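# Open printer door, remove build plate, set it down

## Task

Swing the 3-D printer's door fully open and leave it that way. Pull out the build plate, the thin magnetic sheet sitting on the heated bed, with the printed part still attached, and set it down flat on the printer's supporting surface, away from both the printer and its open door. At the end the printer must be in its original spot and orientation. Nearby objects must also be in their original spots and the same side up, though a slight nudge that leaves one close to where it was is acceptable. Nothing may count as done if it only stays that way because the robot is holding it. Release everything and pull the arms away at the end.

## Robot and tools

Robot: two arms, left_arm and right_arm, each with six revolute joints and a parallel two-finger gripper. Their root links sit at (0, +0.300, 0) m and (0, -0.300, 0) m in the scene frame, both with identity orientation. Scene frame: origin on the table top midway between the arms, +x pointing out over the table, +z up, left_arm on the +y side. The names left and right do not tell you which side of a camera image an arm appears on.

Gripper: the fingers extend along the gripper's +z axis and close along its y axis. The reported end_effector_position is the pinch point between the pads, roughly 1 cm short of the fingertips. A fully open gripper has a 0.094 m pad gap.

execute_actions takes "actions", a list holding zero or one item, plus optional "pictures" (boolean).
- Empty list: no motion, returns the current state with camera images.
- Move: {"rows": [[...]], "steps": n}. n is 7 to 15 control steps of 1/30 s each (default 15). Every row is one step; if there are fewer rows than steps, the final row repeats. Each row has exactly 14 numbers covering both arms, even if one arm stays still: left_arm waist, shoulder, elbow, wrist pitch, wrist yaw, wrist roll, opening, then the same seven for right_arm. Joint numbers are absolute target angles in radians, in the same form as the Joint positions line, not offsets. Ranges per arm: waist -2.880 to 2.880, shoulder 0.000 to 3.142, elbow 0.000 to 3.019, wrist pitch -1.693 to 1.571, wrist yaw -1.571 to 1.571, wrist roll -2.094 to 2.094. The opening is a scale from -1 (closed) to +1 (fully open). A call is rejected, with nothing sent, if any target exceeds a range end by more than 0.019 rad and lies beyond that joint's last reported angle. True joint ends can differ from the listed ones by up to 0.019 rad either way. A target past the true end is clipped there, and a "joint sent to its limit" line may follow, possibly about an earlier action. If that line is missing, it does not prove the joint has more travel.
- Wait: {"steps": n} with no rows, n up to 300. It returns after n steps counted from the previous result, and your reply time is included in that count.
Images come back only when the list is empty or "pictures": true is passed. The cameras are cam_high, cam_low, cam_left_wrist and cam_right_wrist, all 504x504. The two wrist cameras are fisheye.

Motion limits: every step, each joint's target is held within a set lead of its measured angle: waist 0.264, shoulder 0.32, elbow 0.276, wrist pitch 0.33, wrist yaw 0.186, wrist roll 0.522 rad. If an arm's targets would move its gripper more than 70 mm from where it is, all of that arm's targets are pulled back toward the measured angles. Large moves therefore need several calls. The result of an action is produced 7 steps before the action finishes. Those last steps then run while you compose the next reply, and the next action starts after them. Between calls, arms keep heading toward the last row sent until everything has nearly stopped or a step is HELD. After that only a new action makes them move further, but fingers still opening or closing finish their travel.

Result lines: the state line shows each gripper's position (m) and quat_wxyz in the scene frame. These positions can be off, especially at long reach. Joint positions and Joint velocities give one block per arm, listing the joints in column order (rad, rad/s) and then the pad gap (m, m/s). grip_measured is the measured opening on the command scale. It can be off by up to about 1 mm, a fixed amount per gripper. "joint command not followed" means a clearance check altered or blocked some joint targets; the rest of the row still ran. HELD marks steps on which all or part of your row was not sent. MOTOR HOT appears from 85 °C. At 100 °C an OVER-TEMPERATURE FAULT stops that arm's motors and gripper until they cool, and the arm drops.

Gripping: away from the ends of the scale, fingers are driven to where grip_measured would equal your number. To keep hold of something, keep commanding below grip_measured: about 0.03 below gives a firm grip, and a smaller gap gives a gentler one. Pad force tops out around 50 to 62 N, lower on some grippers. Parts under about 2 mm thick, such as a thin build plate, get less force the thinner they are. Pads may spike briefly on first contact.

Other tools: zoom_image(camera, region=[x0, y0, x1, y1]) returns a magnified crop of that camera's latest image. Pixel coordinates start at the top-left, and the region can be at most 504x504. show_instructions displays the scene's reference pages. read_manual(section="licences") returns the URDF licence texts. finished_scene(scene) ends the current scene, given by its number, and reports success. It cannot be undone. Answering without any tool call also ends things.

Avoid: knocking or placing anything off the table, collisions or hard pressing between the two arms, dropping or letting parts slip, slamming, and hard shoves, especially against the printer or its door. Holding loads for a long time heats the motors, and that includes time spent thinking. Occasional outside tugs on a held part or pushes on loose objects can happen. Finish with both grippers open and the arms away from the plate and the printer.

Each tool is called after "Call:" as a command line: name --argument value for each argument, lists and objects as JSON in quotes; but a table of rows of numbers goes row by row, as --pt "numbers of a row", without its own name.

Reference images:

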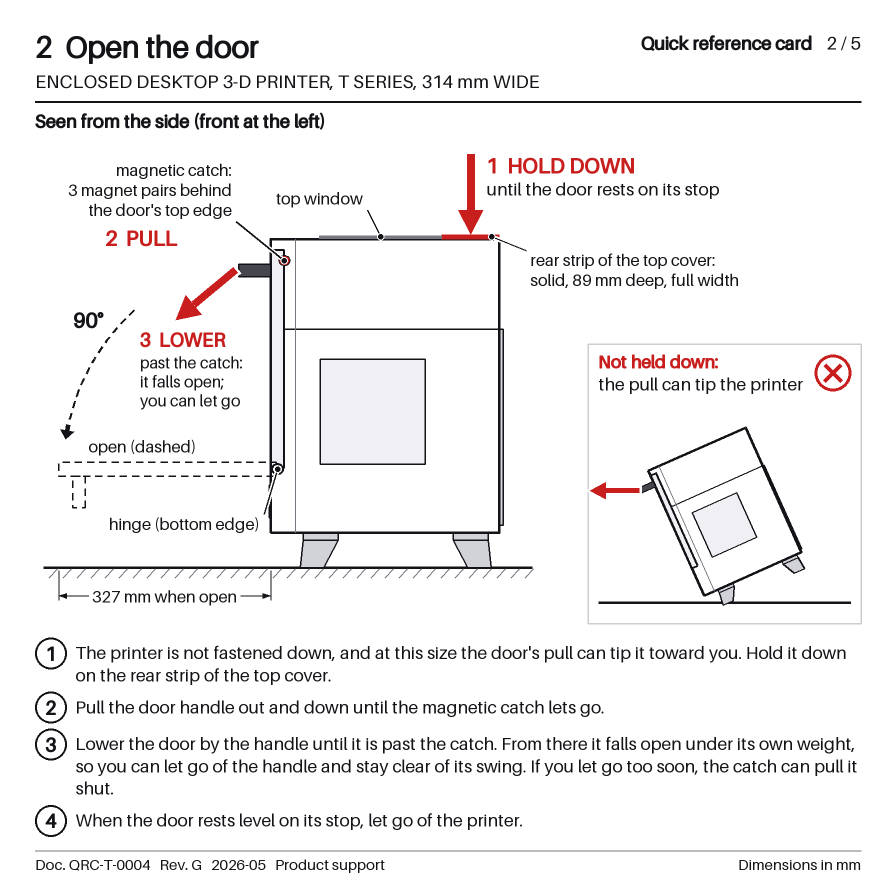

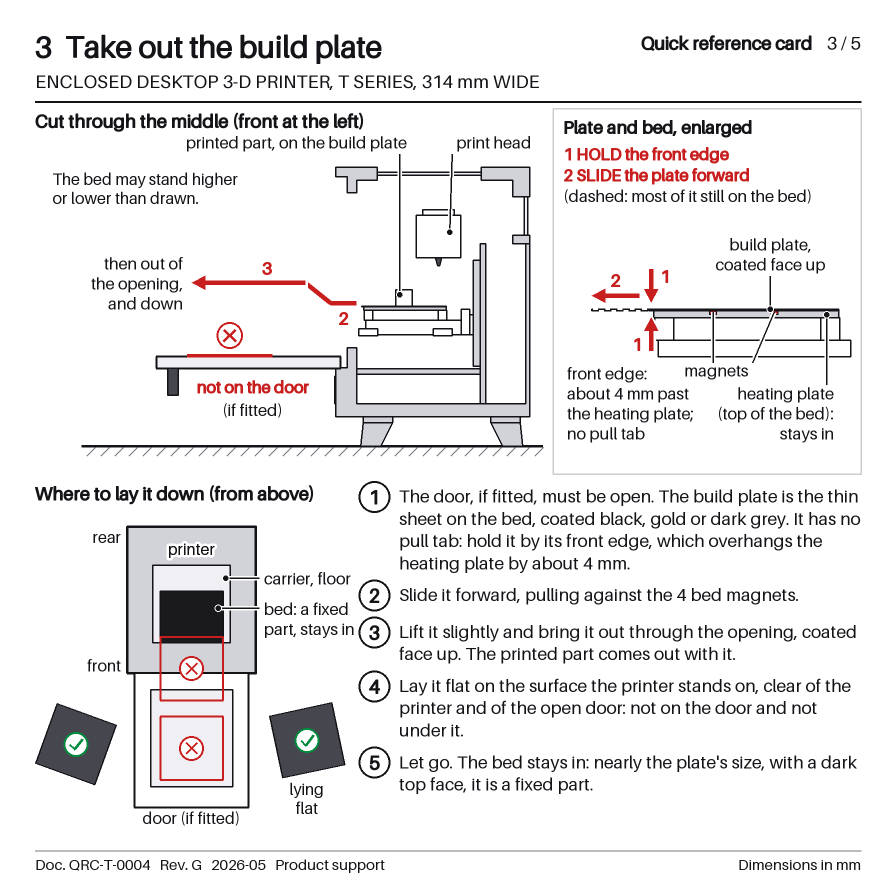

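## Session

Call:
execute_actions --actions '[]'

Scene clock: 0.00 s of 4500.00 s.
left_arm: end_effector_position=(+0.5201, +0.2976, +0.4891) grip_measured=+1.000 end_effector_quat_wxyz=(+0.705, -0.006, +0.709, -0.006) | right_arm: end_effector_position=(+0.5185, -0.2996, +0.4962) grip_measured=+1.000 end_effector_quat_wxyz=(+0.706, +0.002, +0.708, -0.004)
Joint positions: left_arm=[-0.006  1.05   1.044  0.001 -0.006 -0.017  0.094] | right_arm=[ 0.007  1.045  1.059 -0.017  0.015 -0.002  0.094]
Joint velocities: left_arm=[-0.015 -0.005 -0.007  0.002  0.022  0.081  0.   ] | right_arm=[-0.005  0.005 -0.002  0.007 -0.007 -0.007  0.   ]

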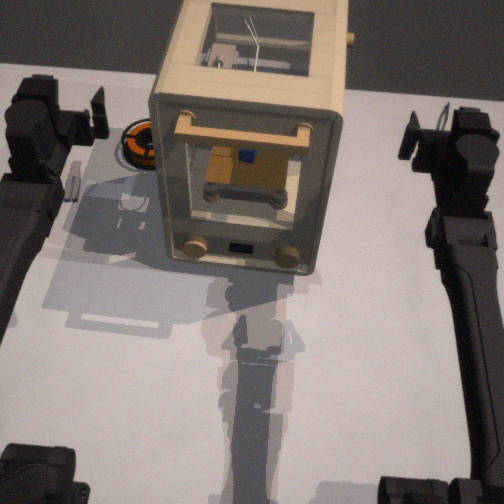

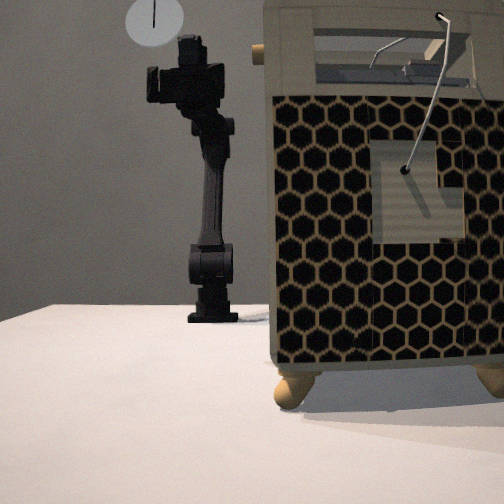

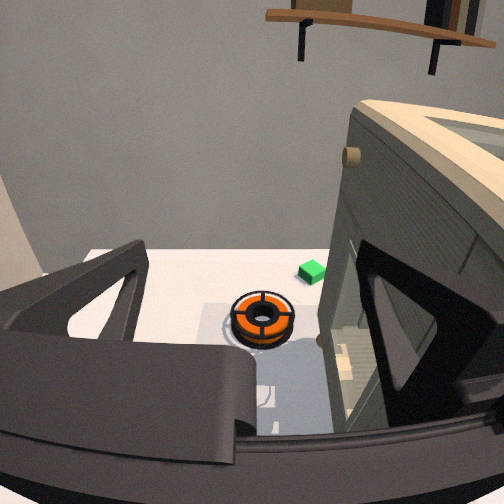

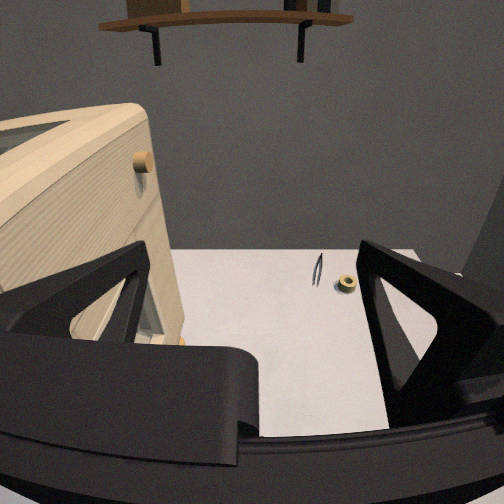

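Call:
execute_actions --actions '[{"rows":[[0,1.1,1.15,-0.07,0,0,0.5,0,1.0,1.0,0,0,0.1,1],[0,1.15,1.25,-0.14,0,0,0,0,0.95,0.95,0,0,0.25,1],[0,1.2,1.35,-0.2,0,0,-1,0,0.9,0.9,0,0,0.4,1],[0,1.3,1.5,-0.3,0,0,-1,0,0.8,0.8,0,0,0.6,1],[0,1.8,2.407,-0.92,0,0,-1,0,0.55,0.55,0,0,1.571,1]],"steps":15}]'

Call:
execute_actions --actions '[{"steps":15}]'

Scene clock: 2.83 s of 4500.00 s.
left_arm: end_effector_position=(+0.6036, +0.2966, +0.4745) grip_measured=-0.952 end_effector_quat_wxyz=(+0.602, -0.004, +0.798, -0.004) | right_arm: end_effector_position=(+0.4205, -0.2983, +0.4001) grip_measured=+1.000 end_effector_quat_wxyz=(+0.665, +0.159, +0.714, +0.150)
Joint positions: left_arm=[-0.006  1.301  1.376 -0.354 -0.003 -0.013  0.002] | right_arm=[ 0.007  0.759  0.7   -0.012  0.004  0.443  0.094]
Joint velocities: left_arm=[-0.005  1.46   1.277 -1.619  0.007  0.022 -0.055] | right_arm=[-0.005 -2.017 -1.756  0.002  0.051  2.308  0.   ]
Steps of this call (steps 1 to 77: nothing new was sent; steps 78 to 85: the first 8 steps of this action). Readings (joint positions):
78: left_arm=[-0.006 1.052 1.047 -0.009 -0.005 -0.016] | right_arm=[0.007 1.043 1.053 -0.016 0.010 0.010]
79: left_arm=[-0.006 1.061 1.066 -0.043 -0.004 -0.015] | right_arm=[0.007 1.033 1.036 -0.014 0.006 0.047]
81: left_arm=[-0.006 1.118 1.159 -0.141 -0.003 -0.013] | right_arm=[0.007 0.980 0.954 -0.012 0.004 0.182]
85: the state above

Scene clock: 3.33 s of 4500.00 s.
left_arm: end_effector_position=(+0.7451, +0.2957, +0.2617) grip_measured=-0.979 end_effector_quat_wxyz=(+0.327, -0.003, +0.945, -0.001) | right_arm: end_effector_position=(+0.3609, -0.2986, +0.3760) grip_measured=+1.000 end_effector_quat_wxyz=(+0.515, +0.482, +0.527, +0.475)
Joint positions: left_arm=[-0.006  1.909  1.882 -0.879 -0.003 -0.011  0.001] | right_arm=[ 0.007  0.544  0.534 -0.01   0.003  1.486  0.094]
Joint velocities: left_arm=[ 0.005 -0.005  0.002 -0.051 -0.007 -0.022  0.001] | right_arm=[-0.005 -0.005 -0.017 -0.007  0.007  0.505  0.   ]
Kept back: nothing.
Steps of this call (steps 1 to 7: the last 7 steps of your previous action; steps 8 to 15: the robot went on to your last target). Readings (joint positions):
1: left_arm=[-0.006 1.350 1.419 -0.408 -0.003 -0.013] | right_arm=[0.007 0.690 0.639 -0.012 0.003 0.534]
2: left_arm=[-0.006 1.401 1.461 -0.462 -0.003 -0.013] | right_arm=[0.007 0.623 0.587 -0.012 0.003 0.631]
4: left_arm=[-0.006 1.508 1.543 -0.572 -0.003 -0.013] | right_arm=[0.007 0.532 0.536 -0.012 0.003 0.825]
8: left_arm=[-0.006 1.763 1.785 -0.842 -0.003 -0.011] | right_arm=[0.007 0.514 0.534 -0.010 0.003 1.202]
15: the state above

Call:
execute_actions --actions '[{"rows":[[0,1.86,1.9,-0.88,0,0,-1,0.05,0.55,0.55,0,0.05,1.571,1],[0,1.84,1.9,-0.88,0,0,-1,0.1,0.55,0.55,0,0.1,1.571,1],[0,1.82,1.9,-0.88,0,0,-1,0.16,0.55,0.55,0,0.16,1.571,1],[0,1.8,1.9,-0.88,0,0,-1,0.22,0.55,0.55,0,0.22,1.571,1],[0,1.78,1.9,-0.88,0,0,-1,0.28,0.55,0.55,0,0.28,1.571,1],[0,1.76,1.9,-0.88,0,0,-1,0.34,0.55,0.55,0,0.34,1.571,1],[0,1.74,1.9,-0.88,0,0,-1,0.4,0.55,0.55,0,0.4,1.571,1],[0,1.72,1.9,-0.88,0,0,-1,0.46,0.55,0.55,0,0.46,1.571,1],[0,1.7,1.9,-0.88,0,0,-1,0.52,0.55,0.55,0,0.52,1.571,1],[0,1.7,1.92,-0.88,0,0,-1,0.58,0.55,0.55,0,0.58,1.571,1],[0,1.7,1.94,-0.88,0,0,-1,0.64,0.55,0.55,0,0.64,1.571,1],[0,1.7,1.96,-0.88,0,0,-1,0.7,0.55,0.55,0,0.7,1.571,1],[0,1.7,1.98,-0.88,0,0,-1,0.76,0.55,0.55,0,0.76,1.571,1],[0,1.7,2.0,-0.88,0,0,-1,0.82,0.55,0.55,0,0.82,1.571,1],[0,1.7,2.02,-0.88,0,0,-1,0.88,0.55,0.55,0,0.88,1.571,1]]}]'

Call:
execute_actions --actions '[{"steps":12}]'

Scene clock: 4.17 s of 4500.00 s.
left_arm: end_effector_position=(+0.7334, +0.2957, +0.3332) grip_measured=-0.979 end_effector_quat_wxyz=(+0.376, -0.002, +0.927, -0.002) | right_arm: end_effector_position=(+0.3504, -0.2512, +0.3763) grip_measured=+1.000 end_effector_quat_wxyz=(+0.517, +0.518, +0.491, +0.473)
Joint positions: left_arm=[-0.006  1.82   1.897 -0.876 -0.002 -0.009  0.001] | right_arm=[ 0.332  0.544  0.534 -0.01   0.403  1.56   0.094]
Joint velocities: left_arm=[ 0.005 -0.308 -0.037 -0.012 -0.007 -0.081 -0.001] | right_arm=[ 2.066 -0.005  0.007  0.012  1.634  0.007  0.   ]
Steps of this call (steps 1 to 17: the robot went on to your last target; steps 18 to 25: the first 8 steps of this action). Readings (joint positions):
18: left_arm=[-0.006 1.898 1.999 -0.879 -0.002 -0.011] | right_arm=[0.009 0.544 0.534 -0.010 0.022 1.559]
19: left_arm=[-0.006 1.879 1.972 -0.876 -0.002 -0.010] | right_arm=[0.020 0.544 0.534 -0.010 0.061 1.559]
21: left_arm=[-0.006 1.852 1.922 -0.876 -0.002 -0.010] | right_arm=[0.082 0.544 0.534 -0.010 0.170 1.560]
25: the state above

Scene clock: 4.57 s of 4500.00 s.
left_arm: end_effector_position=(+0.7117, +0.2959, +0.4435) grip_measured=-0.979 end_effector_quat_wxyz=(+0.453, -0.002, +0.892, -0.002) | right_arm: end_effector_position=(+0.2907, -0.1496, +0.3772) grip_measured=+1.000 end_effector_quat_wxyz=(+0.498, +0.492, +0.514, +0.495)
Joint positions: left_arm=[-0.006  1.713  1.958 -0.876 -0.002 -0.009  0.001] | right_arm=[ 0.894  0.544  0.534 -0.01   0.874  1.56   0.094]
Joint velocities: left_arm=[-0.005 -0.112  0.159  0.002 -0.022 -0.037  0.001] | right_arm=[-0.015 -0.005 -0.007  0.007  0.095 -0.081  0.   ]
Kept back: nothing.
Steps of this call (steps 1 to 7: the last 7 steps of your previous action; steps 8 to 12: the robot went on to your last target). Readings (joint positions):
1: left_arm=[-0.006 1.810 1.896 -0.876 -0.002 -0.009] | right_arm=[0.400 0.544 0.534 -0.010 0.462 1.560]
2: left_arm=[-0.006 1.798 1.896 -0.876 -0.002 -0.009] | right_arm=[0.466 0.544 0.534 -0.010 0.521 1.560]
4: left_arm=[-0.006 1.771 1.896 -0.876 -0.002 -0.009] | right_arm=[0.590 0.544 0.534 -0.010 0.641 1.560]
8: left_arm=[-0.006 1.728 1.914 -0.876 -0.002 -0.009] | right_arm=[0.820 0.544 0.534 -0.010 0.856 1.560]
12: the state above

Call:
execute_actions --actions '[{"rows":[[0,1.7,2.06,-0.88,0,0,-1,0.9,0.58,0.58,0,0.9,1.571,1],[0,1.7,2.08,-0.88,0,0,-1,0.91,0.61,0.61,0.01,0.91,1.571,1],[0,1.7,2.1,-0.88,0,0,-1,0.926,0.64,0.64,0.01,0.926,1.571,1],[0,1.7,2.12,-0.89,0,0,-1,0.926,0.67,0.66,0.02,0.926,1.571,1],[0,1.71,2.14,-0.89,0,0,-1,0.926,0.7,0.69,0.02,0.926,1.571,1],[0,1.71,2.16,-0.89,0,0,-1,0.926,0.73,0.72,0.03,0.926,1.571,1],[0,1.72,2.18,-0.9,0,0,-1,0.926,0.76,0.74,0.03,0.926,1.571,1],[0,1.72,2.2,-0.9,0,0,-1,0.926,0.79,0.77,0.04,0.926,1.571,1],[0,1.73,2.22,-0.9,0,0,-1,0.926,0.82,0.8,0.04,0.926,1.571,1],[0,1.73,2.24,-0.91,0,0,-1,0.926,0.85,0.82,0.05,0.926,1.571,1],[0,1.74,2.26,-0.91,0,0,-1,0.926,0.88,0.85,0.05,0.926,1.571,1],[0,1.74,2.28,-0.92,0,0,-1,0.926,0.9,0.87,0.06,0.926,1.571,1],[0,1.75,2.3,-0.92,0,0,-1,0.926,0.92,0.89,0.06,0.926,1.571,1],[0,1.75,2.32,-0.92,0,0,-1,0.926,0.94,0.9,0.06,0.926,1.571,1],[0,1.76,2.34,-0.92,0,0,-1,0.926,0.951,0.915,0.06,0.926,1.571,1]]}]'

Call:
execute_actions --actions '[{"steps":25}]' --pictures true

Scene clock: 5.23 s of 4500.00 s.
left_arm: end_effector_position=(+0.7167, +0.2958, +0.5066) grip_measured=-0.979 end_effector_quat_wxyz=(+0.500, -0.002, +0.866, -0.003) | right_arm: end_effector_position=(+0.3165, -0.1164, +0.3962) grip_measured=+1.000 end_effector_quat_wxyz=(+0.508, +0.498, +0.520, +0.473)
Joint positions: left_arm=[-0.006  1.723  2.084 -0.884 -0.002 -0.009  0.001] | right_arm=[ 0.911  0.715  0.655 -0.     0.925  1.561  0.094]
Joint velocities: left_arm=[-0.005  0.063  0.696 -0.085 -0.037 -0.066 -0.   ] | right_arm=[ 0.044  1.089  0.882  0.178 -0.095 -0.051  0.   ]
Steps of this call (steps 1 to 12: the robot went on to your last target; steps 13 to 20: the first 8 steps of this action). Readings (joint positions):
13: left_arm=[-0.006 1.702 1.967 -0.876 -0.002 -0.009] | right_arm=[0.893 0.546 0.534 -0.010 0.885 1.560]
14: left_arm=[-0.006 1.704 1.972 -0.876 -0.002 -0.009] | right_arm=[0.893 0.551 0.536 -0.010 0.898 1.560]
16: left_arm=[-0.006 1.710 1.999 -0.877 -0.002 -0.009] | right_arm=[0.898 0.583 0.554 -0.010 0.921 1.561]
20: the state above

Scene clock: 6.07 s of 4500.00 s.
left_arm: end_effector_position=(+0.7172, +0.2958, +0.5946) grip_measured=-0.979 end_effector_quat_wxyz=(+0.564, -0.002, +0.826, -0.003) | right_arm: end_effector_position=(+0.3629, -0.0556, +0.4370) grip_measured=+1.000 end_effector_quat_wxyz=(+0.507, +0.498, +0.516, +0.478)
Joint positions: left_arm=[-0.006  1.759  2.294 -0.908 -0.002 -0.009  0.001] | right_arm=[0.913 0.951 0.866 0.037 0.925 1.561 0.094]
Joint velocities: left_arm=[ 0.015  0.005 -0.007 -0.007 -0.066  0.022  0.   ] | right_arm=[ 0.005 -0.024 -0.022  0.002  0.022  0.007  0.   ]
Kept back: nothing.
Steps of this call (steps 1 to 7: the last 7 steps of your previous action; steps 8 to 25: the robot went on to your last target). Readings (joint positions):
1: left_arm=[-0.006 1.725 2.107 -0.886 -0.002 -0.009] | right_arm=[0.913 0.751 0.686 0.005 0.925 1.561]
2: left_arm=[-0.006 1.727 2.131 -0.888 -0.002 -0.009] | right_arm=[0.913 0.786 0.717 0.011 0.925 1.561]
4: left_arm=[-0.006 1.729 2.177 -0.896 -0.002 -0.009] | right_arm=[0.913 0.849 0.775 0.022 0.925 1.561]
8: left_arm=[-0.006 1.736 2.262 -0.904 -0.002 -0.009] | right_arm=[0.913 0.934 0.854 0.036 0.925 1.561]
25: the state above

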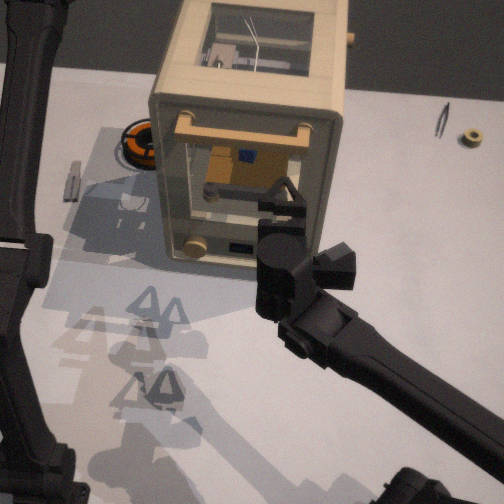

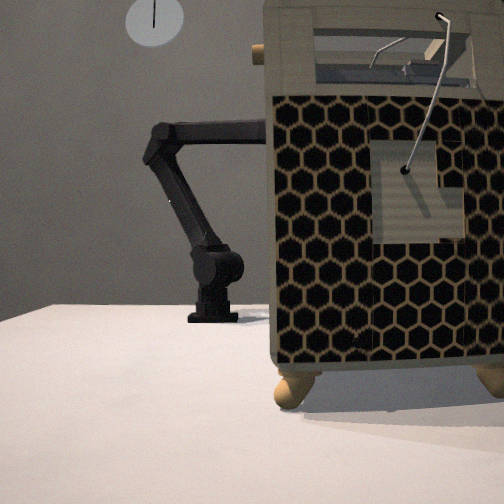

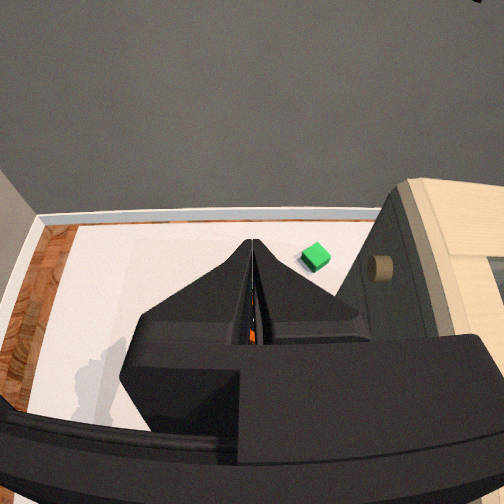

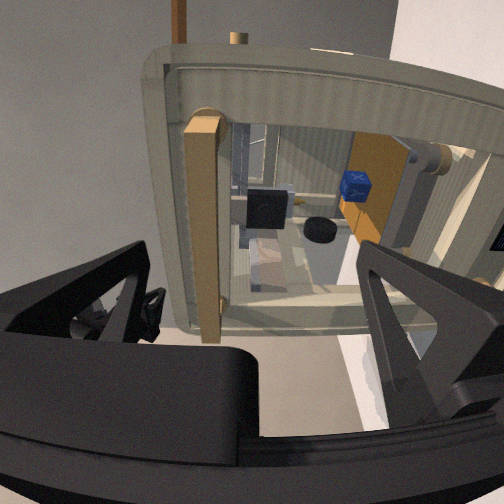

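Call:
execute_actions --actions '[{"rows":[[-0.02,1.76,2.35,-0.92,0,0,-1,0.91,0.955,0.93,0.07,0.92,1.575,0.6],[-0.04,1.765,2.36,-0.92,0,0,-1,0.9,0.96,0.945,0.075,0.91,1.575,0.6],[-0.06,1.77,2.37,-0.92,0,0,-1,0.885,0.97,0.96,0.08,0.895,1.575,0.6],[-0.08,1.775,2.38,-0.92,0,0,-1,0.87,0.985,0.975,0.085,0.88,1.575,0.6],[-0.1,1.78,2.39,-0.92,0,0,-1,0.855,1.0,0.99,0.09,0.865,1.575,0.6],[-0.12,1.785,2.4,-0.92,0,0,-1,0.84,1.015,1.0,0.095,0.85,1.575,0.6],[-0.14,1.79,2.41,-0.92,0,0,-1,0.825,1.03,1.01,0.1,0.835,1.575,0.6],[-0.16,1.8,2.42,-0.92,0,0,-1,0.81,1.045,1.02,0.1,0.82,1.575,0.6],[-0.175,1.81,2.43,-0.92,0,0,-1,0.8,1.06,1.03,0.105,0.81,1.575,0.6],[-0.19,1.82,2.44,-0.92,0,0,-1,0.79,1.075,1.04,0.11,0.8,1.575,0.6],[-0.2,1.83,2.45,-0.92,0,0,-1,0.78,1.085,1.05,0.11,0.79,1.575,0.6],[-0.21,1.84,2.455,-0.92,0,0,-1,0.77,1.095,1.06,0.114,0.78,1.575,0.6],[-0.22,1.85,2.455,-0.92,0,0,-1,0.76,1.105,1.065,0.114,0.77,1.575,0.6],[-0.225,1.86,2.455,-0.92,0,0,-1,0.755,1.11,1.069,0.114,0.76,1.575,0.6],[-0.225,1.87,2.455,-0.92,0,0,-1,0.75,1.113,1.069,0.114,0.76,1.575,0.6]]}]'

Call:
execute_actions --actions '[{"steps":18}]' --pictures true

Scene clock: 7.00 s of 4500.00 s.
left_arm: end_effector_position=(+0.7197, +0.2435, +0.6035) grip_measured=-0.979 end_effector_quat_wxyz=(+0.572, +0.028, +0.820, -0.024) | right_arm: end_effector_position=(+0.3853, -0.0484, +0.4692) grip_measured=+0.602 end_effector_quat_wxyz=(+0.495, +0.493, +0.501, +0.511)
Joint positions: left_arm=[-0.078  1.779  2.335 -0.909 -0.002 -0.009  0.001] | right_arm=[0.86  0.991 0.942 0.068 0.836 1.564 0.075]
Joint velocities: left_arm=[-0.679  0.151  0.325  0.007  0.007  0.022 -0.   ] | right_arm=[-0.513  0.376  0.51   0.164 -0.418  0.007 -0.   ]
Steps of this call (steps 1 to 20: the robot went on to your last target; steps 21 to 28: the first 8 steps of this action). Readings (joint positions):
21: left_arm=[-0.006 1.759 2.294 -0.908 -0.002 -0.009] | right_arm=[0.913 0.951 0.866 0.038 0.924 1.561]
22: left_arm=[-0.007 1.759 2.294 -0.908 -0.002 -0.009] | right_arm=[0.913 0.951 0.867 0.040 0.919 1.562]
24: left_arm=[-0.016 1.762 2.299 -0.908 -0.002 -0.009] | right_arm=[0.908 0.954 0.878 0.046 0.896 1.563]
28: the state above

Scene clock: 7.60 s of 4500.00 s.
left_arm: end_effector_position=(+0.7416, +0.1226, +0.5643) grip_measured=-0.979 end_effector_quat_wxyz=(+0.552, +0.095, +0.826, -0.068) | right_arm: end_effector_position=(+0.4398, -0.0477, +0.4623) grip_measured=+0.602 end_effector_quat_wxyz=(+0.503, +0.499, +0.503, +0.495)
Joint positions: left_arm=[-0.234  1.884  2.4   -0.909  0.002 -0.007  0.001] | right_arm=[0.758 1.11  1.014 0.09  0.762 1.564 0.075]
Joint velocities: left_arm=[ 0.024 -0.005  0.012 -0.002  0.037 -0.022 -0.   ] | right_arm=[ 0.005 -0.005 -0.012  0.002 -0.037  0.007  0.001]
Kept back: nothing.
Steps of this call (steps 1 to 7: the last 7 steps of your previous action; steps 8 to 18: the robot went on to your last target). Readings (joint positions):
1: left_arm=[-0.102 1.785 2.346 -0.909 -0.002 -0.009] | right_arm=[0.843 1.005 0.959 0.073 0.823 1.564]
2: left_arm=[-0.127 1.792 2.358 -0.909 -0.002 -0.009] | right_arm=[0.827 1.019 0.973 0.079 0.813 1.564]
4: left_arm=[-0.176 1.808 2.382 -0.909 -0.002 -0.009] | right_arm=[0.799 1.048 0.996 0.086 0.793 1.564]
8: left_arm=[-0.242 1.836 2.400 -0.909 0.001 -0.007] | right_arm=[0.764 1.095 1.014 0.090 0.764 1.564]
18: the state above

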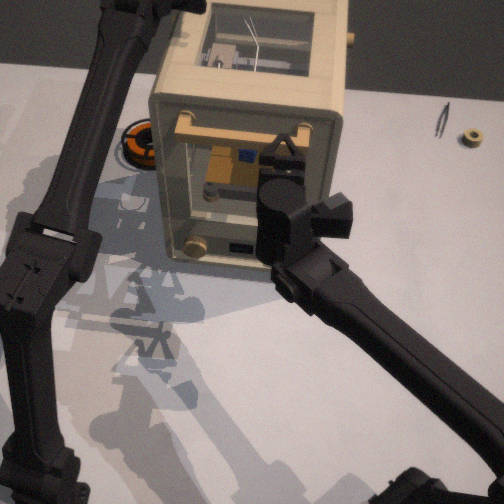

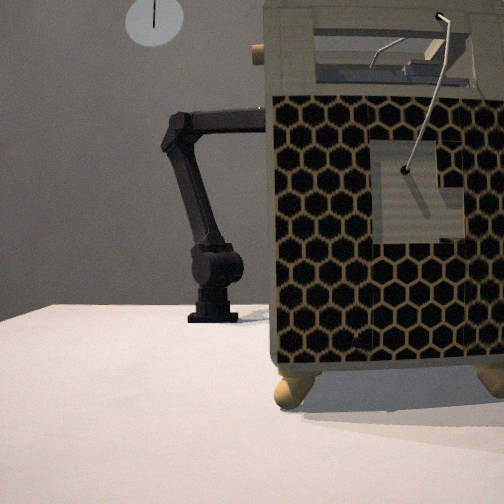

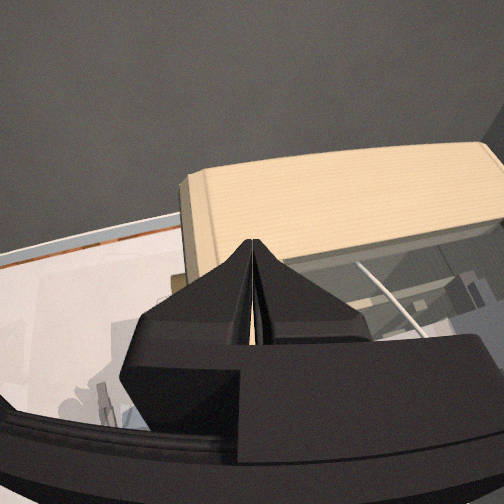

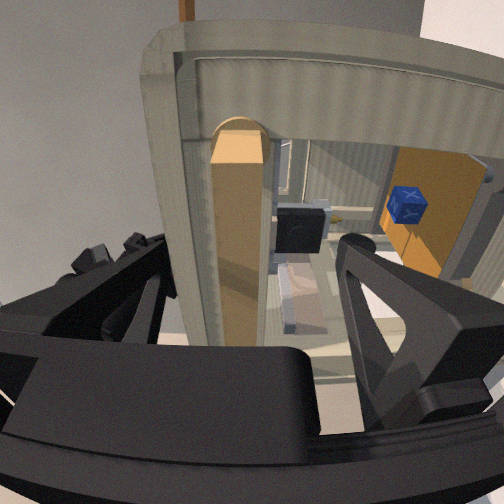

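Call:
execute_actions --actions '[{"rows":[[-0.225,1.88,2.455,-0.92,0,0,-1,0.745,1.118,1.075,0.117,0.755,1.575,0.6],[-0.225,1.885,2.455,-0.92,0,0,-1,0.74,1.123,1.08,0.117,0.75,1.575,0.6],[-0.225,1.89,2.455,-0.92,0,0,-1,0.735,1.128,1.085,0.117,0.745,1.575,0.6],[-0.225,1.895,2.455,-0.92,0,0,-1,0.73,1.133,1.09,0.117,0.74,1.575,0.6],[-0.225,1.9,2.455,-0.92,0,0,-1,0.725,1.138,1.095,0.117,0.735,1.575,0.6],[-0.225,1.905,2.455,-0.92,0,0,-1,0.72,1.143,1.1,0.117,0.73,1.575,0.6],[-0.225,1.91,2.455,-0.92,0,0,-1,0.715,1.148,1.105,0.117,0.725,1.575,0.6],[-0.225,1.915,2.455,-0.92,0,0,-1,0.71,1.153,1.11,0.117,0.72,1.575,0.6],[-0.225,1.92,2.455,-0.92,0,0,-1,0.705,1.157,1.115,0.117,0.715,1.575,0.6],[-0.225,1.925,2.455,-0.92,0,0,-1,0.7,1.16,1.119,0.117,0.71,1.575,0.4],[-0.225,1.93,2.455,-0.92,0,0,-1,0.7,1.16,1.119,0.117,0.71,1.575,0.2],[-0.225,1.935,2.455,-0.92,0,0,-1,0.7,1.16,1.119,0.117,0.71,1.575,0],[-0.225,1.94,2.455,-0.92,0,0,-1,0.7,1.16,1.119,0.117,0.71,1.575,-0.2]],"steps":15}]'

Call:
execute_actions --actions '[{"steps":18}]' --pictures true

Scene clock: 8.60 s of 4500.00 s.
left_arm: end_effector_position=(+0.7431, +0.1228, +0.5618) grip_measured=-0.979 end_effector_quat_wxyz=(+0.550, +0.094, +0.827, -0.067) | right_arm: end_effector_position=(+0.4485, -0.0479, +0.4715) grip_measured=+0.602 end_effector_quat_wxyz=(+0.499, +0.496, +0.501, +0.504)
Joint positions: left_arm=[-0.233  1.887  2.4   -0.909  0.002 -0.007  0.001] | right_arm=[0.737 1.121 1.039 0.09  0.728 1.564 0.075]
Joint velocities: left_arm=[-0.015  0.054  0.022  0.012  0.007 -0.037 -0.   ] | right_arm=[-0.181  0.112  0.183 -0.007 -0.168  0.022  0.   ]
Steps of this call (steps 1 to 15: the robot went on to your last target; steps 16 to 22: nothing new was sent; steps 23 to 30: the first 8 steps of this action). Readings (joint positions):
23: left_arm=[-0.233 1.883 2.400 -0.909 0.002 -0.007] | right_arm=[0.758 1.110 1.014 0.090 0.761 1.564]
24: left_arm=[-0.233 1.883 2.400 -0.909 0.002 -0.007] | right_arm=[0.758 1.110 1.015 0.090 0.757 1.564]
26: left_arm=[-0.233 1.884 2.400 -0.909 0.002 -0.007] | right_arm=[0.755 1.110 1.018 0.090 0.748 1.564]
30: the state above

Scene clock: 9.20 s of 4500.00 s.
left_arm: end_effector_position=(+0.7645, +0.1178, +0.5230) grip_measured=-0.979 end_effector_quat_wxyz=(+0.529, +0.096, +0.841, -0.064) | right_arm: end_effector_position=(+0.4615, -0.0524, +0.4752) grip_measured=-0.198 end_effector_quat_wxyz=(+0.503, +0.499, +0.496, +0.502)
Joint positions: left_arm=[-0.233  1.941  2.403 -0.908  0.001 -0.007  0.001] | right_arm=[0.71  1.143 1.063 0.092 0.713 1.564 0.038]
Joint velocities: left_arm=[-0.015  0.005  0.007  0.022 -0.037 -0.037  0.   ] | right_arm=[-0.005  0.005 -0.007 -0.012 -0.081 -0.022 -0.   ]
Kept back: nothing.
Steps of this call (steps 1 to 7: the last 7 steps of your previous action; steps 8 to 18: the robot went on to your last target). Readings (joint positions):
1: left_arm=[-0.233 1.890 2.400 -0.909 0.002 -0.007] | right_arm=[0.731 1.125 1.046 0.090 0.723 1.564]
2: left_arm=[-0.233 1.893 2.400 -0.909 0.002 -0.007] | right_arm=[0.725 1.130 1.053 0.090 0.718 1.564]
4: left_arm=[-0.233 1.902 2.400 -0.909 0.002 -0.007] | right_arm=[0.715 1.137 1.061 0.092 0.714 1.564]
8: left_arm=[-0.233 1.927 2.400 -0.909 0.002 -0.007] | right_arm=[0.710 1.142 1.063 0.092 0.713 1.564]
18: the state above

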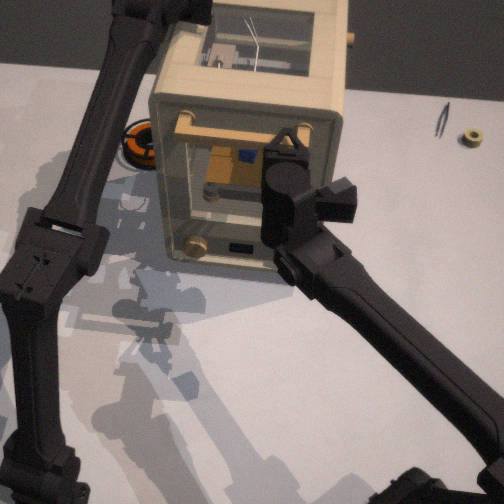

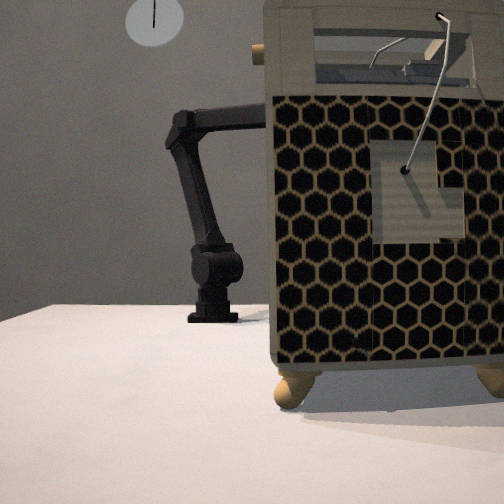

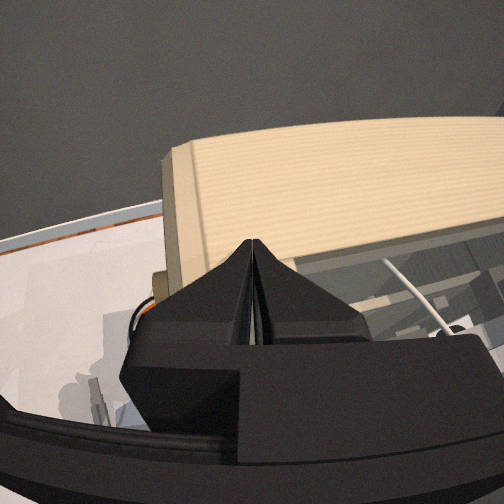

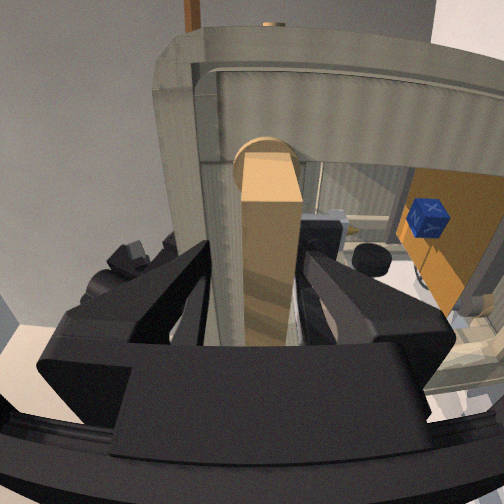

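Call:
execute_actions --actions '[{"rows":[[-0.23,1.945,2.44,-0.925,0,0,-1,0.7,1.17,1.119,0.117,0.71,1.575,-0.2],[-0.23,1.95,2.43,-0.93,0,0,-1,0.7,1.178,1.119,0.117,0.71,1.575,-0.2],[-0.23,1.955,2.42,-0.93,0,0,-1,0.7,1.178,1.119,0.117,0.71,1.575,-0.2],[-0.23,1.96,2.41,-0.935,0,0,-1,0.7,1.178,1.119,0.117,0.71,1.575,-0.2],[-0.23,1.965,2.4,-0.94,0,0,-1,0.7,1.178,1.119,0.117,0.71,1.575,-0.2],[-0.23,1.97,2.39,-0.94,0,0,-1,0.7,1.178,1.119,0.117,0.71,1.575,-0.3],[-0.23,1.975,2.38,-0.945,0,0,-1,0.7,1.178,1.119,0.117,0.71,1.575,-0.4],[-0.23,1.98,2.375,-0.95,0,0,-1,0.7,1.178,1.119,0.117,0.71,1.575,-0.48],[-0.23,1.98,2.375,-0.95,0,0,-1,0.7,1.178,1.119,0.117,0.71,1.575,-0.54],[-0.23,1.98,2.375,-0.95,0,0,-1,0.7,1.178,1.119,0.117,0.71,1.575,-0.58],[-0.23,1.98,2.375,-0.95,0,0,-1,0.7,1.178,1.119,0.117,0.71,1.575,-0.62],[-0.23,1.98,2.375,-0.95,0,0,-1,0.7,1.178,1.119,0.117,0.71,1.575,-0.67]],"steps":15}]'

Call:
execute_actions --actions '[{"steps":12}]' --pictures true

Scene clock: 9.97 s of 4500.00 s.
left_arm: end_effector_position=(+0.7642, +0.1178, +0.5213) grip_measured=-0.979 end_effector_quat_wxyz=(+0.527, +0.096, +0.842, -0.064) | right_arm: end_effector_position=(+0.4657, -0.0488, +0.4671) grip_measured=-0.433 end_effector_quat_wxyz=(+0.502, +0.499, +0.502, +0.496)
Joint positions: left_arm=[-0.233  1.941  2.403 -0.913  0.001 -0.007  0.001] | right_arm=[0.71  1.159 1.063 0.092 0.713 1.564 0.027]
Joint velocities: left_arm=[ 0.005 -0.005 -0.002  0.007 -0.022  0.022 -0.   ] | right_arm=[ 0.005  0.063 -0.002  0.012  0.022  0.037 -0.092]
Steps of this call (steps 1 to 15: the robot went on to your last target; steps 16 to 23: the first 8 steps of this action). Readings (joint positions):
16: left_arm=[-0.233 1.941 2.403 -0.908 0.001 -0.007] | right_arm=[0.710 1.143 1.063 0.092 0.713 1.564]
17: left_arm=[-0.233 1.941 2.403 -0.908 0.001 -0.007] | right_arm=[0.710 1.144 1.063 0.092 0.713 1.564]
19: left_arm=[-0.233 1.941 2.403 -0.909 0.001 -0.007] | right_arm=[0.710 1.148 1.063 0.092 0.713 1.564]
23: the state above

Scene clock: 10.37 s of 4500.00 s.
left_arm: end_effector_position=(+0.7642, +0.1179, +0.5212) grip_measured=-0.979 end_effector_quat_wxyz=(+0.527, +0.096, +0.842, -0.064) | right_arm: end_effector_position=(+0.4661, -0.0484, +0.4697) grip_measured=-0.595 end_effector_quat_wxyz=(+0.502, +0.500, +0.499, +0.500)
Joint positions: left_arm=[-0.233  1.941  2.403 -0.914  0.001 -0.007  0.001] | right_arm=[0.71  1.16  1.067 0.097 0.713 1.567 0.019]
Joint velocities: left_arm=[ 0.015  0.005  0.012  0.007 -0.081  0.11   0.001] | right_arm=[ 0.005 -0.005  0.002 -0.007  0.051  0.037 -0.001]
Kept back: nothing.
Steps of this call (steps 1 to 7: the last 7 steps of your previous action; steps 8 to 12: the robot went on to your last target). Readings (joint positions):
1: left_arm=[-0.233 1.941 2.403 -0.913 0.001 -0.007] | right_arm=[0.710 1.160 1.063 0.096 0.713 1.566]
2: left_arm=[-0.233 1.941 2.403 -0.913 0.001 -0.007] | right_arm=[0.710 1.160 1.066 0.096 0.713 1.566]
4: left_arm=[-0.233 1.941 2.403 -0.914 0.001 -0.007] | right_arm=[0.710 1.160 1.067 0.097 0.713 1.567]
8: left_arm=[-0.233 1.941 2.403 -0.914 0.001 -0.007] | right_arm=[0.710 1.160 1.067 0.097 0.713 1.567]
12: the state above

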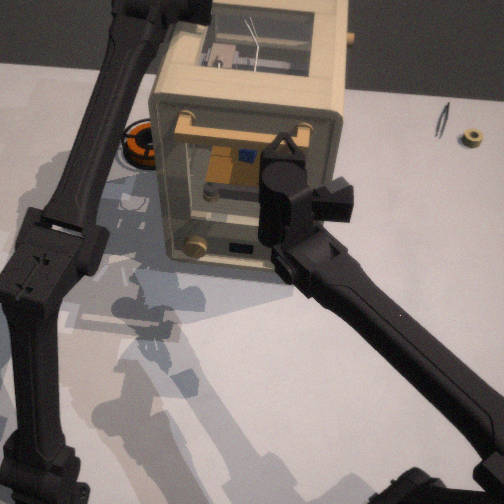

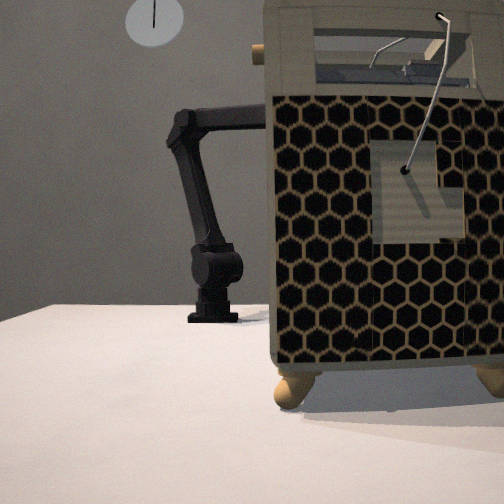

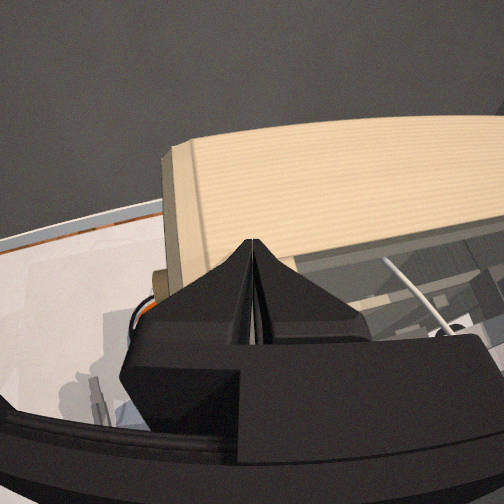

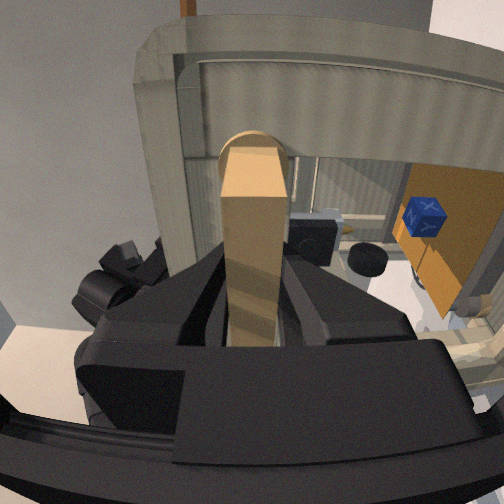

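Call:
execute_actions --actions '[{"rows":[[-0.23,1.98,2.375,-0.95,0,0,-1,0.71,1.16,1.11,0.117,0.713,1.57,-0.67],[-0.23,1.98,2.375,-0.95,0,0,-1,0.72,1.15,1.1,0.12,0.713,1.57,-0.67],[-0.23,1.98,2.375,-0.95,0,0,-1,0.725,1.145,1.095,0.125,0.715,1.57,-0.67],[-0.23,1.98,2.375,-0.95,0,0,-1,0.73,1.14,1.09,0.13,0.715,1.565,-0.67],[-0.23,1.98,2.375,-0.95,0,0,-1,0.735,1.135,1.085,0.135,0.717,1.565,-0.67],[-0.23,1.98,2.375,-0.95,0,0,-1,0.74,1.13,1.08,0.14,0.717,1.56,-0.67],[-0.23,1.98,2.375,-0.95,0,0,-1,0.745,1.125,1.075,0.145,0.72,1.56,-0.67],[-0.23,1.98,2.375,-0.95,0,0,-1,0.75,1.12,1.07,0.15,0.72,1.555,-0.67],[-0.23,1.98,2.375,-0.95,0,0,-1,0.755,1.115,1.07,0.155,0.72,1.555,-0.67],[-0.23,1.98,2.375,-0.95,0,0,-1,0.76,1.11,1.065,0.16,0.725,1.55,-0.67]],"steps":15}]'

Call:
execute_actions --actions '[{"steps":10}]'

Scene clock: 11.37 s of 4500.00 s.
left_arm: end_effector_position=(+0.7642, +0.1179, +0.5212) grip_measured=-0.979 end_effector_quat_wxyz=(+0.527, +0.096, +0.842, -0.064) | right_arm: end_effector_position=(+0.4653, -0.0482, +0.4702) grip_measured=-0.595 end_effector_quat_wxyz=(+0.503, +0.501, +0.497, +0.500)
Joint positions: left_arm=[-0.233  1.941  2.403 -0.914  0.001 -0.007  0.001] | right_arm=[0.713 1.16  1.066 0.102 0.72  1.567 0.019]
Joint velocities: left_arm=[-0.015 -0.015 -0.007 -0.002 -0.051  0.007  0.   ] | right_arm=[ 0.005 -0.005 -0.027  0.076 -0.037 -0.081 -0.001]
Steps of this call (steps 1 to 15: the robot went on to your last target; steps 16 to 22: nothing new was sent; steps 23 to 30: the first 8 steps of this action). Readings (joint positions):
23: left_arm=[-0.233 1.941 2.403 -0.914 0.001 -0.007] | right_arm=[0.710 1.160 1.067 0.097 0.713 1.567]
24: left_arm=[-0.233 1.941 2.403 -0.914 0.001 -0.007] | right_arm=[0.710 1.160 1.067 0.097 0.713 1.567]
26: left_arm=[-0.233 1.941 2.403 -0.914 0.001 -0.007] | right_arm=[0.710 1.160 1.067 0.097 0.714 1.567]
30: the state above

Scene clock: 11.70 s of 4500.00 s.
left_arm: end_effector_position=(+0.7642, +0.1179, +0.5212) grip_measured=-0.979 end_effector_quat_wxyz=(+0.527, +0.096, +0.842, -0.064) | right_arm: end_effector_position=(+0.4647, -0.0481, +0.4705) grip_measured=-0.595 end_effector_quat_wxyz=(+0.505, +0.499, +0.494, +0.501)
Joint positions: left_arm=[-0.233  1.941  2.403 -0.914  0.001 -0.007  0.001] | right_arm=[0.715 1.16  1.061 0.117 0.724 1.561 0.019]
Joint velocities: left_arm=[ 0.005 -0.005 -0.012  0.007  0.007  0.022  0.   ] | right_arm=[-0.005 -0.005 -0.007 -0.007 -0.051 -0.051 -0.   ]
Kept back: nothing.
Steps of this call (steps 1 to 7: the last 7 steps of your previous action; steps 8 to 10: the robot went on to your last target). Readings (joint positions):
1: left_arm=[-0.233 1.941 2.403 -0.914 0.001 -0.007] | right_arm=[0.713 1.160 1.065 0.105 0.720 1.566]
2: left_arm=[-0.233 1.941 2.403 -0.914 0.001 -0.007] | right_arm=[0.714 1.160 1.063 0.109 0.722 1.564]
4: left_arm=[-0.233 1.941 2.403 -0.914 0.001 -0.007] | right_arm=[0.715 1.160 1.062 0.115 0.724 1.562]
8: left_arm=[-0.233 1.941 2.403 -0.914 0.001 -0.007] | right_arm=[0.715 1.160 1.061 0.117 0.724 1.561]
10: the state above

Call:
execute_actions --actions '[{"rows":[[-0.23,1.98,2.375,-0.95,0,0,-1,0.765,1.105,1.065,0.16,0.725,1.55,-0.67],[-0.23,1.98,2.375,-0.95,0,0,-1,0.77,1.1,1.065,0.16,0.725,1.55,-0.67],[-0.23,1.98,2.375,-0.95,0,0,-1,0.775,1.095,1.065,0.16,0.725,1.55,-0.67],[-0.23,1.98,2.375,-0.95,0,0,-1,0.78,1.09,1.065,0.16,0.725,1.55,-0.67],[-0.23,1.98,2.375,-0.95,0,0,-1,0.785,1.085,1.06,0.16,0.725,1.55,-0.67],[-0.23,1.98,2.375,-0.95,0,0,-1,0.79,1.08,1.06,0.16,0.725,1.55,-0.67],[-0.23,1.98,2.375,-0.95,0,0,-1,0.795,1.075,1.055,0.16,0.725,1.55,-0.67],[-0.23,1.98,2.375,-0.95,0,0,-1,0.8,1.07,1.05,0.16,0.725,1.55,-0.67]],"steps":15}]'

Call:
execute_actions --actions '[{"steps":8}]'

Scene clock: 12.23 s of 4500.00 s.
left_arm: end_effector_position=(+0.7641, +0.1179, +0.5211) grip_measured=-0.979 end_effector_quat_wxyz=(+0.526, +0.096, +0.842, -0.064) | right_arm: end_effector_position=(+0.4631, -0.0475, +0.4702) grip_measured=-0.595 end_effector_quat_wxyz=(+0.505, +0.499, +0.494, +0.502)
Joint positions: left_arm=[-0.233  1.941  2.403 -0.914  0.001 -0.007  0.001] | right_arm=[0.718 1.158 1.058 0.12  0.726 1.559 0.019]
Joint velocities: left_arm=[-0.005 -0.015 -0.022 -0.012  0.022  0.007 -0.001] | right_arm=[ 0.015 -0.044 -0.037  0.037  0.022 -0.051 -0.   ]
Steps of this call (steps 1 to 8: the robot went on to your last target; steps 9 to 16: the first 8 steps of this action). Readings (joint positions):
9: left_arm=[-0.233 1.941 2.403 -0.914 0.001 -0.007] | right_arm=[0.715 1.160 1.061 0.117 0.724 1.561]
10: left_arm=[-0.233 1.941 2.403 -0.914 0.001 -0.007] | right_arm=[0.715 1.160 1.061 0.117 0.724 1.561]
12: left_arm=[-0.233 1.941 2.403 -0.914 0.001 -0.007] | right_arm=[0.716 1.160 1.061 0.117 0.725 1.560]
16: the state above

Scene clock: 12.50 s of 4500.00 s.
left_arm: end_effector_position=(+0.7641, +0.1179, +0.5210) grip_measured=-0.979 end_effector_quat_wxyz=(+0.526, +0.096, +0.843, -0.064) | right_arm: end_effector_position=(+0.4630, -0.0476, +0.4701) grip_measured=-0.595 end_effector_quat_wxyz=(+0.506, +0.498, +0.494, +0.502)
Joint positions: left_arm=[-0.233  1.941  2.403 -0.915  0.001 -0.007  0.001] | right_arm=[0.718 1.158 1.056 0.123 0.726 1.558 0.019]
Joint velocities: left_arm=[-0.005 -0.005 -0.012  0.027  0.007 -0.022  0.001] | right_arm=[ 0.005 -0.005  0.012 -0.002  0.11   0.095 -0.   ]
Kept back: nothing.
Steps of this call (steps 1 to 7: the last 7 steps of your previous action; step 8: the robot went on to your last target). Readings (joint positions):
1: left_arm=[-0.233 1.941 2.403 -0.915 0.001 -0.007] | right_arm=[0.718 1.158 1.057 0.121 0.726 1.559]
2: left_arm=[-0.233 1.941 2.403 -0.915 0.001 -0.007] | right_arm=[0.718 1.158 1.057 0.122 0.726 1.558]
4: left_arm=[-0.233 1.941 2.403 -0.915 0.001 -0.007] | right_arm=[0.718 1.158 1.056 0.123 0.726 1.558]
8: the state above

Call:
execute_actions --actions '[{"rows":[[-0.23,1.98,2.375,-0.95,0,0,-1,0.8,1.07,1.04,0.16,0.73,1.55,-0.67],[-0.23,1.98,2.375,-0.95,0,0,-1,0.8,1.065,1.03,0.16,0.73,1.55,-0.67],[-0.23,1.98,2.375,-0.95,0,0,-1,0.805,1.06,1.02,0.16,0.735,1.55,-0.67],[-0.23,1.98,2.375,-0.95,0,0,-1,0.805,1.055,1.01,0.16,0.74,1.55,-0.67],[-0.23,1.98,2.375,-0.95,0,0,-1,0.81,1.05,1.0,0.16,0.74,1.55,-0.67],[-0.23,1.98,2.375,-0.95,0,0,-1,0.815,1.045,0.99,0.16,0.745,1.55,-0.67],[-0.23,1.98,2.375,-0.95,0,0,-1,0.82,1.04,0.98,0.16,0.75,1.55,-0.67]],"steps":15}]'

Call:
execute_actions --actions '[{"steps":8}]' --pictures true

Scene clock: 13.23 s of 4500.00 s.
left_arm: end_effector_position=(+0.7641, +0.1179, +0.5210) grip_measured=-0.979 end_effector_quat_wxyz=(+0.526, +0.096, +0.843, -0.064) | right_arm: end_effector_position=(+0.4305, -0.0462, +0.4626) grip_measured=-0.587 end_effector_quat_wxyz=(+0.501, +0.491, +0.498, +0.510)
Joint positions: left_arm=[-0.233  1.941  2.403 -0.915  0.001 -0.007  0.001] | right_arm=[0.772 1.089 0.982 0.136 0.756 1.553 0.019]
Joint velocities: left_arm=[-0.005 -0.005  0.002 -0.007 -0.066 -0.037 -0.   ] | right_arm=[ 0.269 -0.357 -0.374 -0.007  0.095 -0.007  0.006]
Steps of this call (steps 1 to 14: the robot went on to your last target; steps 15 to 22: the first 8 steps of this action). Readings (joint positions):
15: left_arm=[-0.233 1.941 2.403 -0.915 0.001 -0.007] | right_arm=[0.718 1.158 1.055 0.123 0.726 1.558]
16: left_arm=[-0.233 1.941 2.403 -0.915 0.001 -0.007] | right_arm=[0.718 1.157 1.054 0.126 0.726 1.558]
18: left_arm=[-0.233 1.941 2.403 -0.915 0.001 -0.007] | right_arm=[0.725 1.148 1.043 0.132 0.732 1.555]
22: the state above

Scene clock: 13.50 s of 4500.00 s.
left_arm: end_effector_position=(+0.7641, +0.1179, +0.5210) grip_measured=-0.979 end_effector_quat_wxyz=(+0.526, +0.096, +0.843, -0.064) | right_arm: end_effector_position=(+0.4226, -0.0460, +0.4601) grip_measured=-0.581 end_effector_quat_wxyz=(+0.499, +0.489, +0.500, +0.512)
Joint positions: left_arm=[-0.233  1.941  2.403 -0.915  0.001 -0.007  0.001] | right_arm=[0.785 1.071 0.964 0.136 0.761 1.553 0.02 ]
Joint velocities: left_arm=[ 0.005  0.015 -0.012 -0.012 -0.066 -0.037  0.   ] | right_arm=[ 0.005  0.005 -0.012  0.012 -0.037  0.007  0.001]
Kept back: nothing.
Steps of this call (steps 1 to 7: the last 7 steps of your previous action; step 8: the robot went on to your last target). Readings (joint positions):
1: left_arm=[-0.233 1.941 2.403 -0.915 0.001 -0.007] | right_arm=[0.779 1.079 0.972 0.136 0.759 1.553]
2: left_arm=[-0.233 1.941 2.403 -0.915 0.001 -0.007] | right_arm=[0.784 1.073 0.966 0.136 0.760 1.553]
4: left_arm=[-0.233 1.941 2.403 -0.915 0.001 -0.007] | right_arm=[0.785 1.071 0.964 0.136 0.761 1.553]
8: the state above

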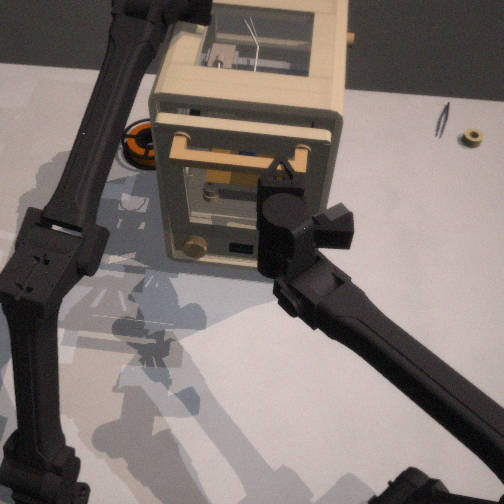

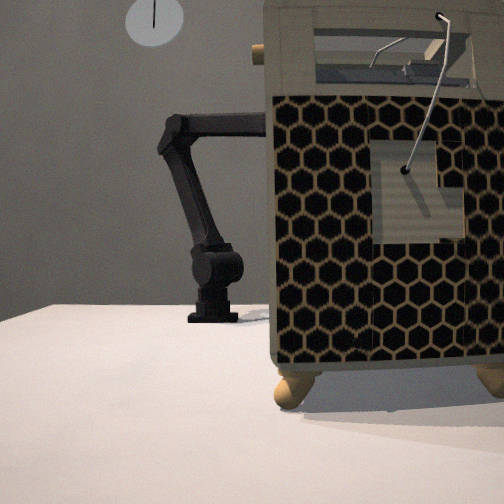

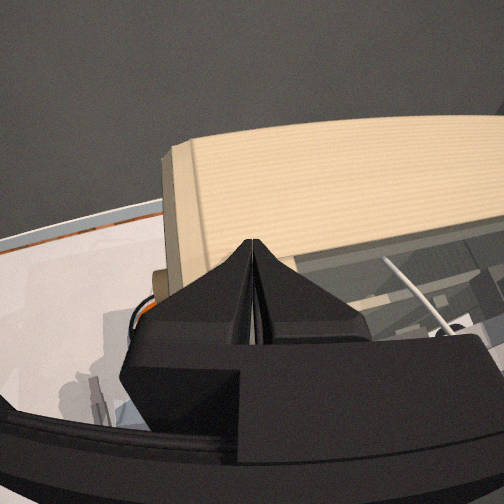

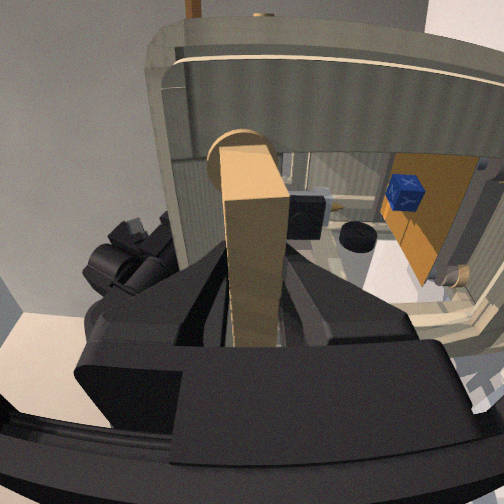

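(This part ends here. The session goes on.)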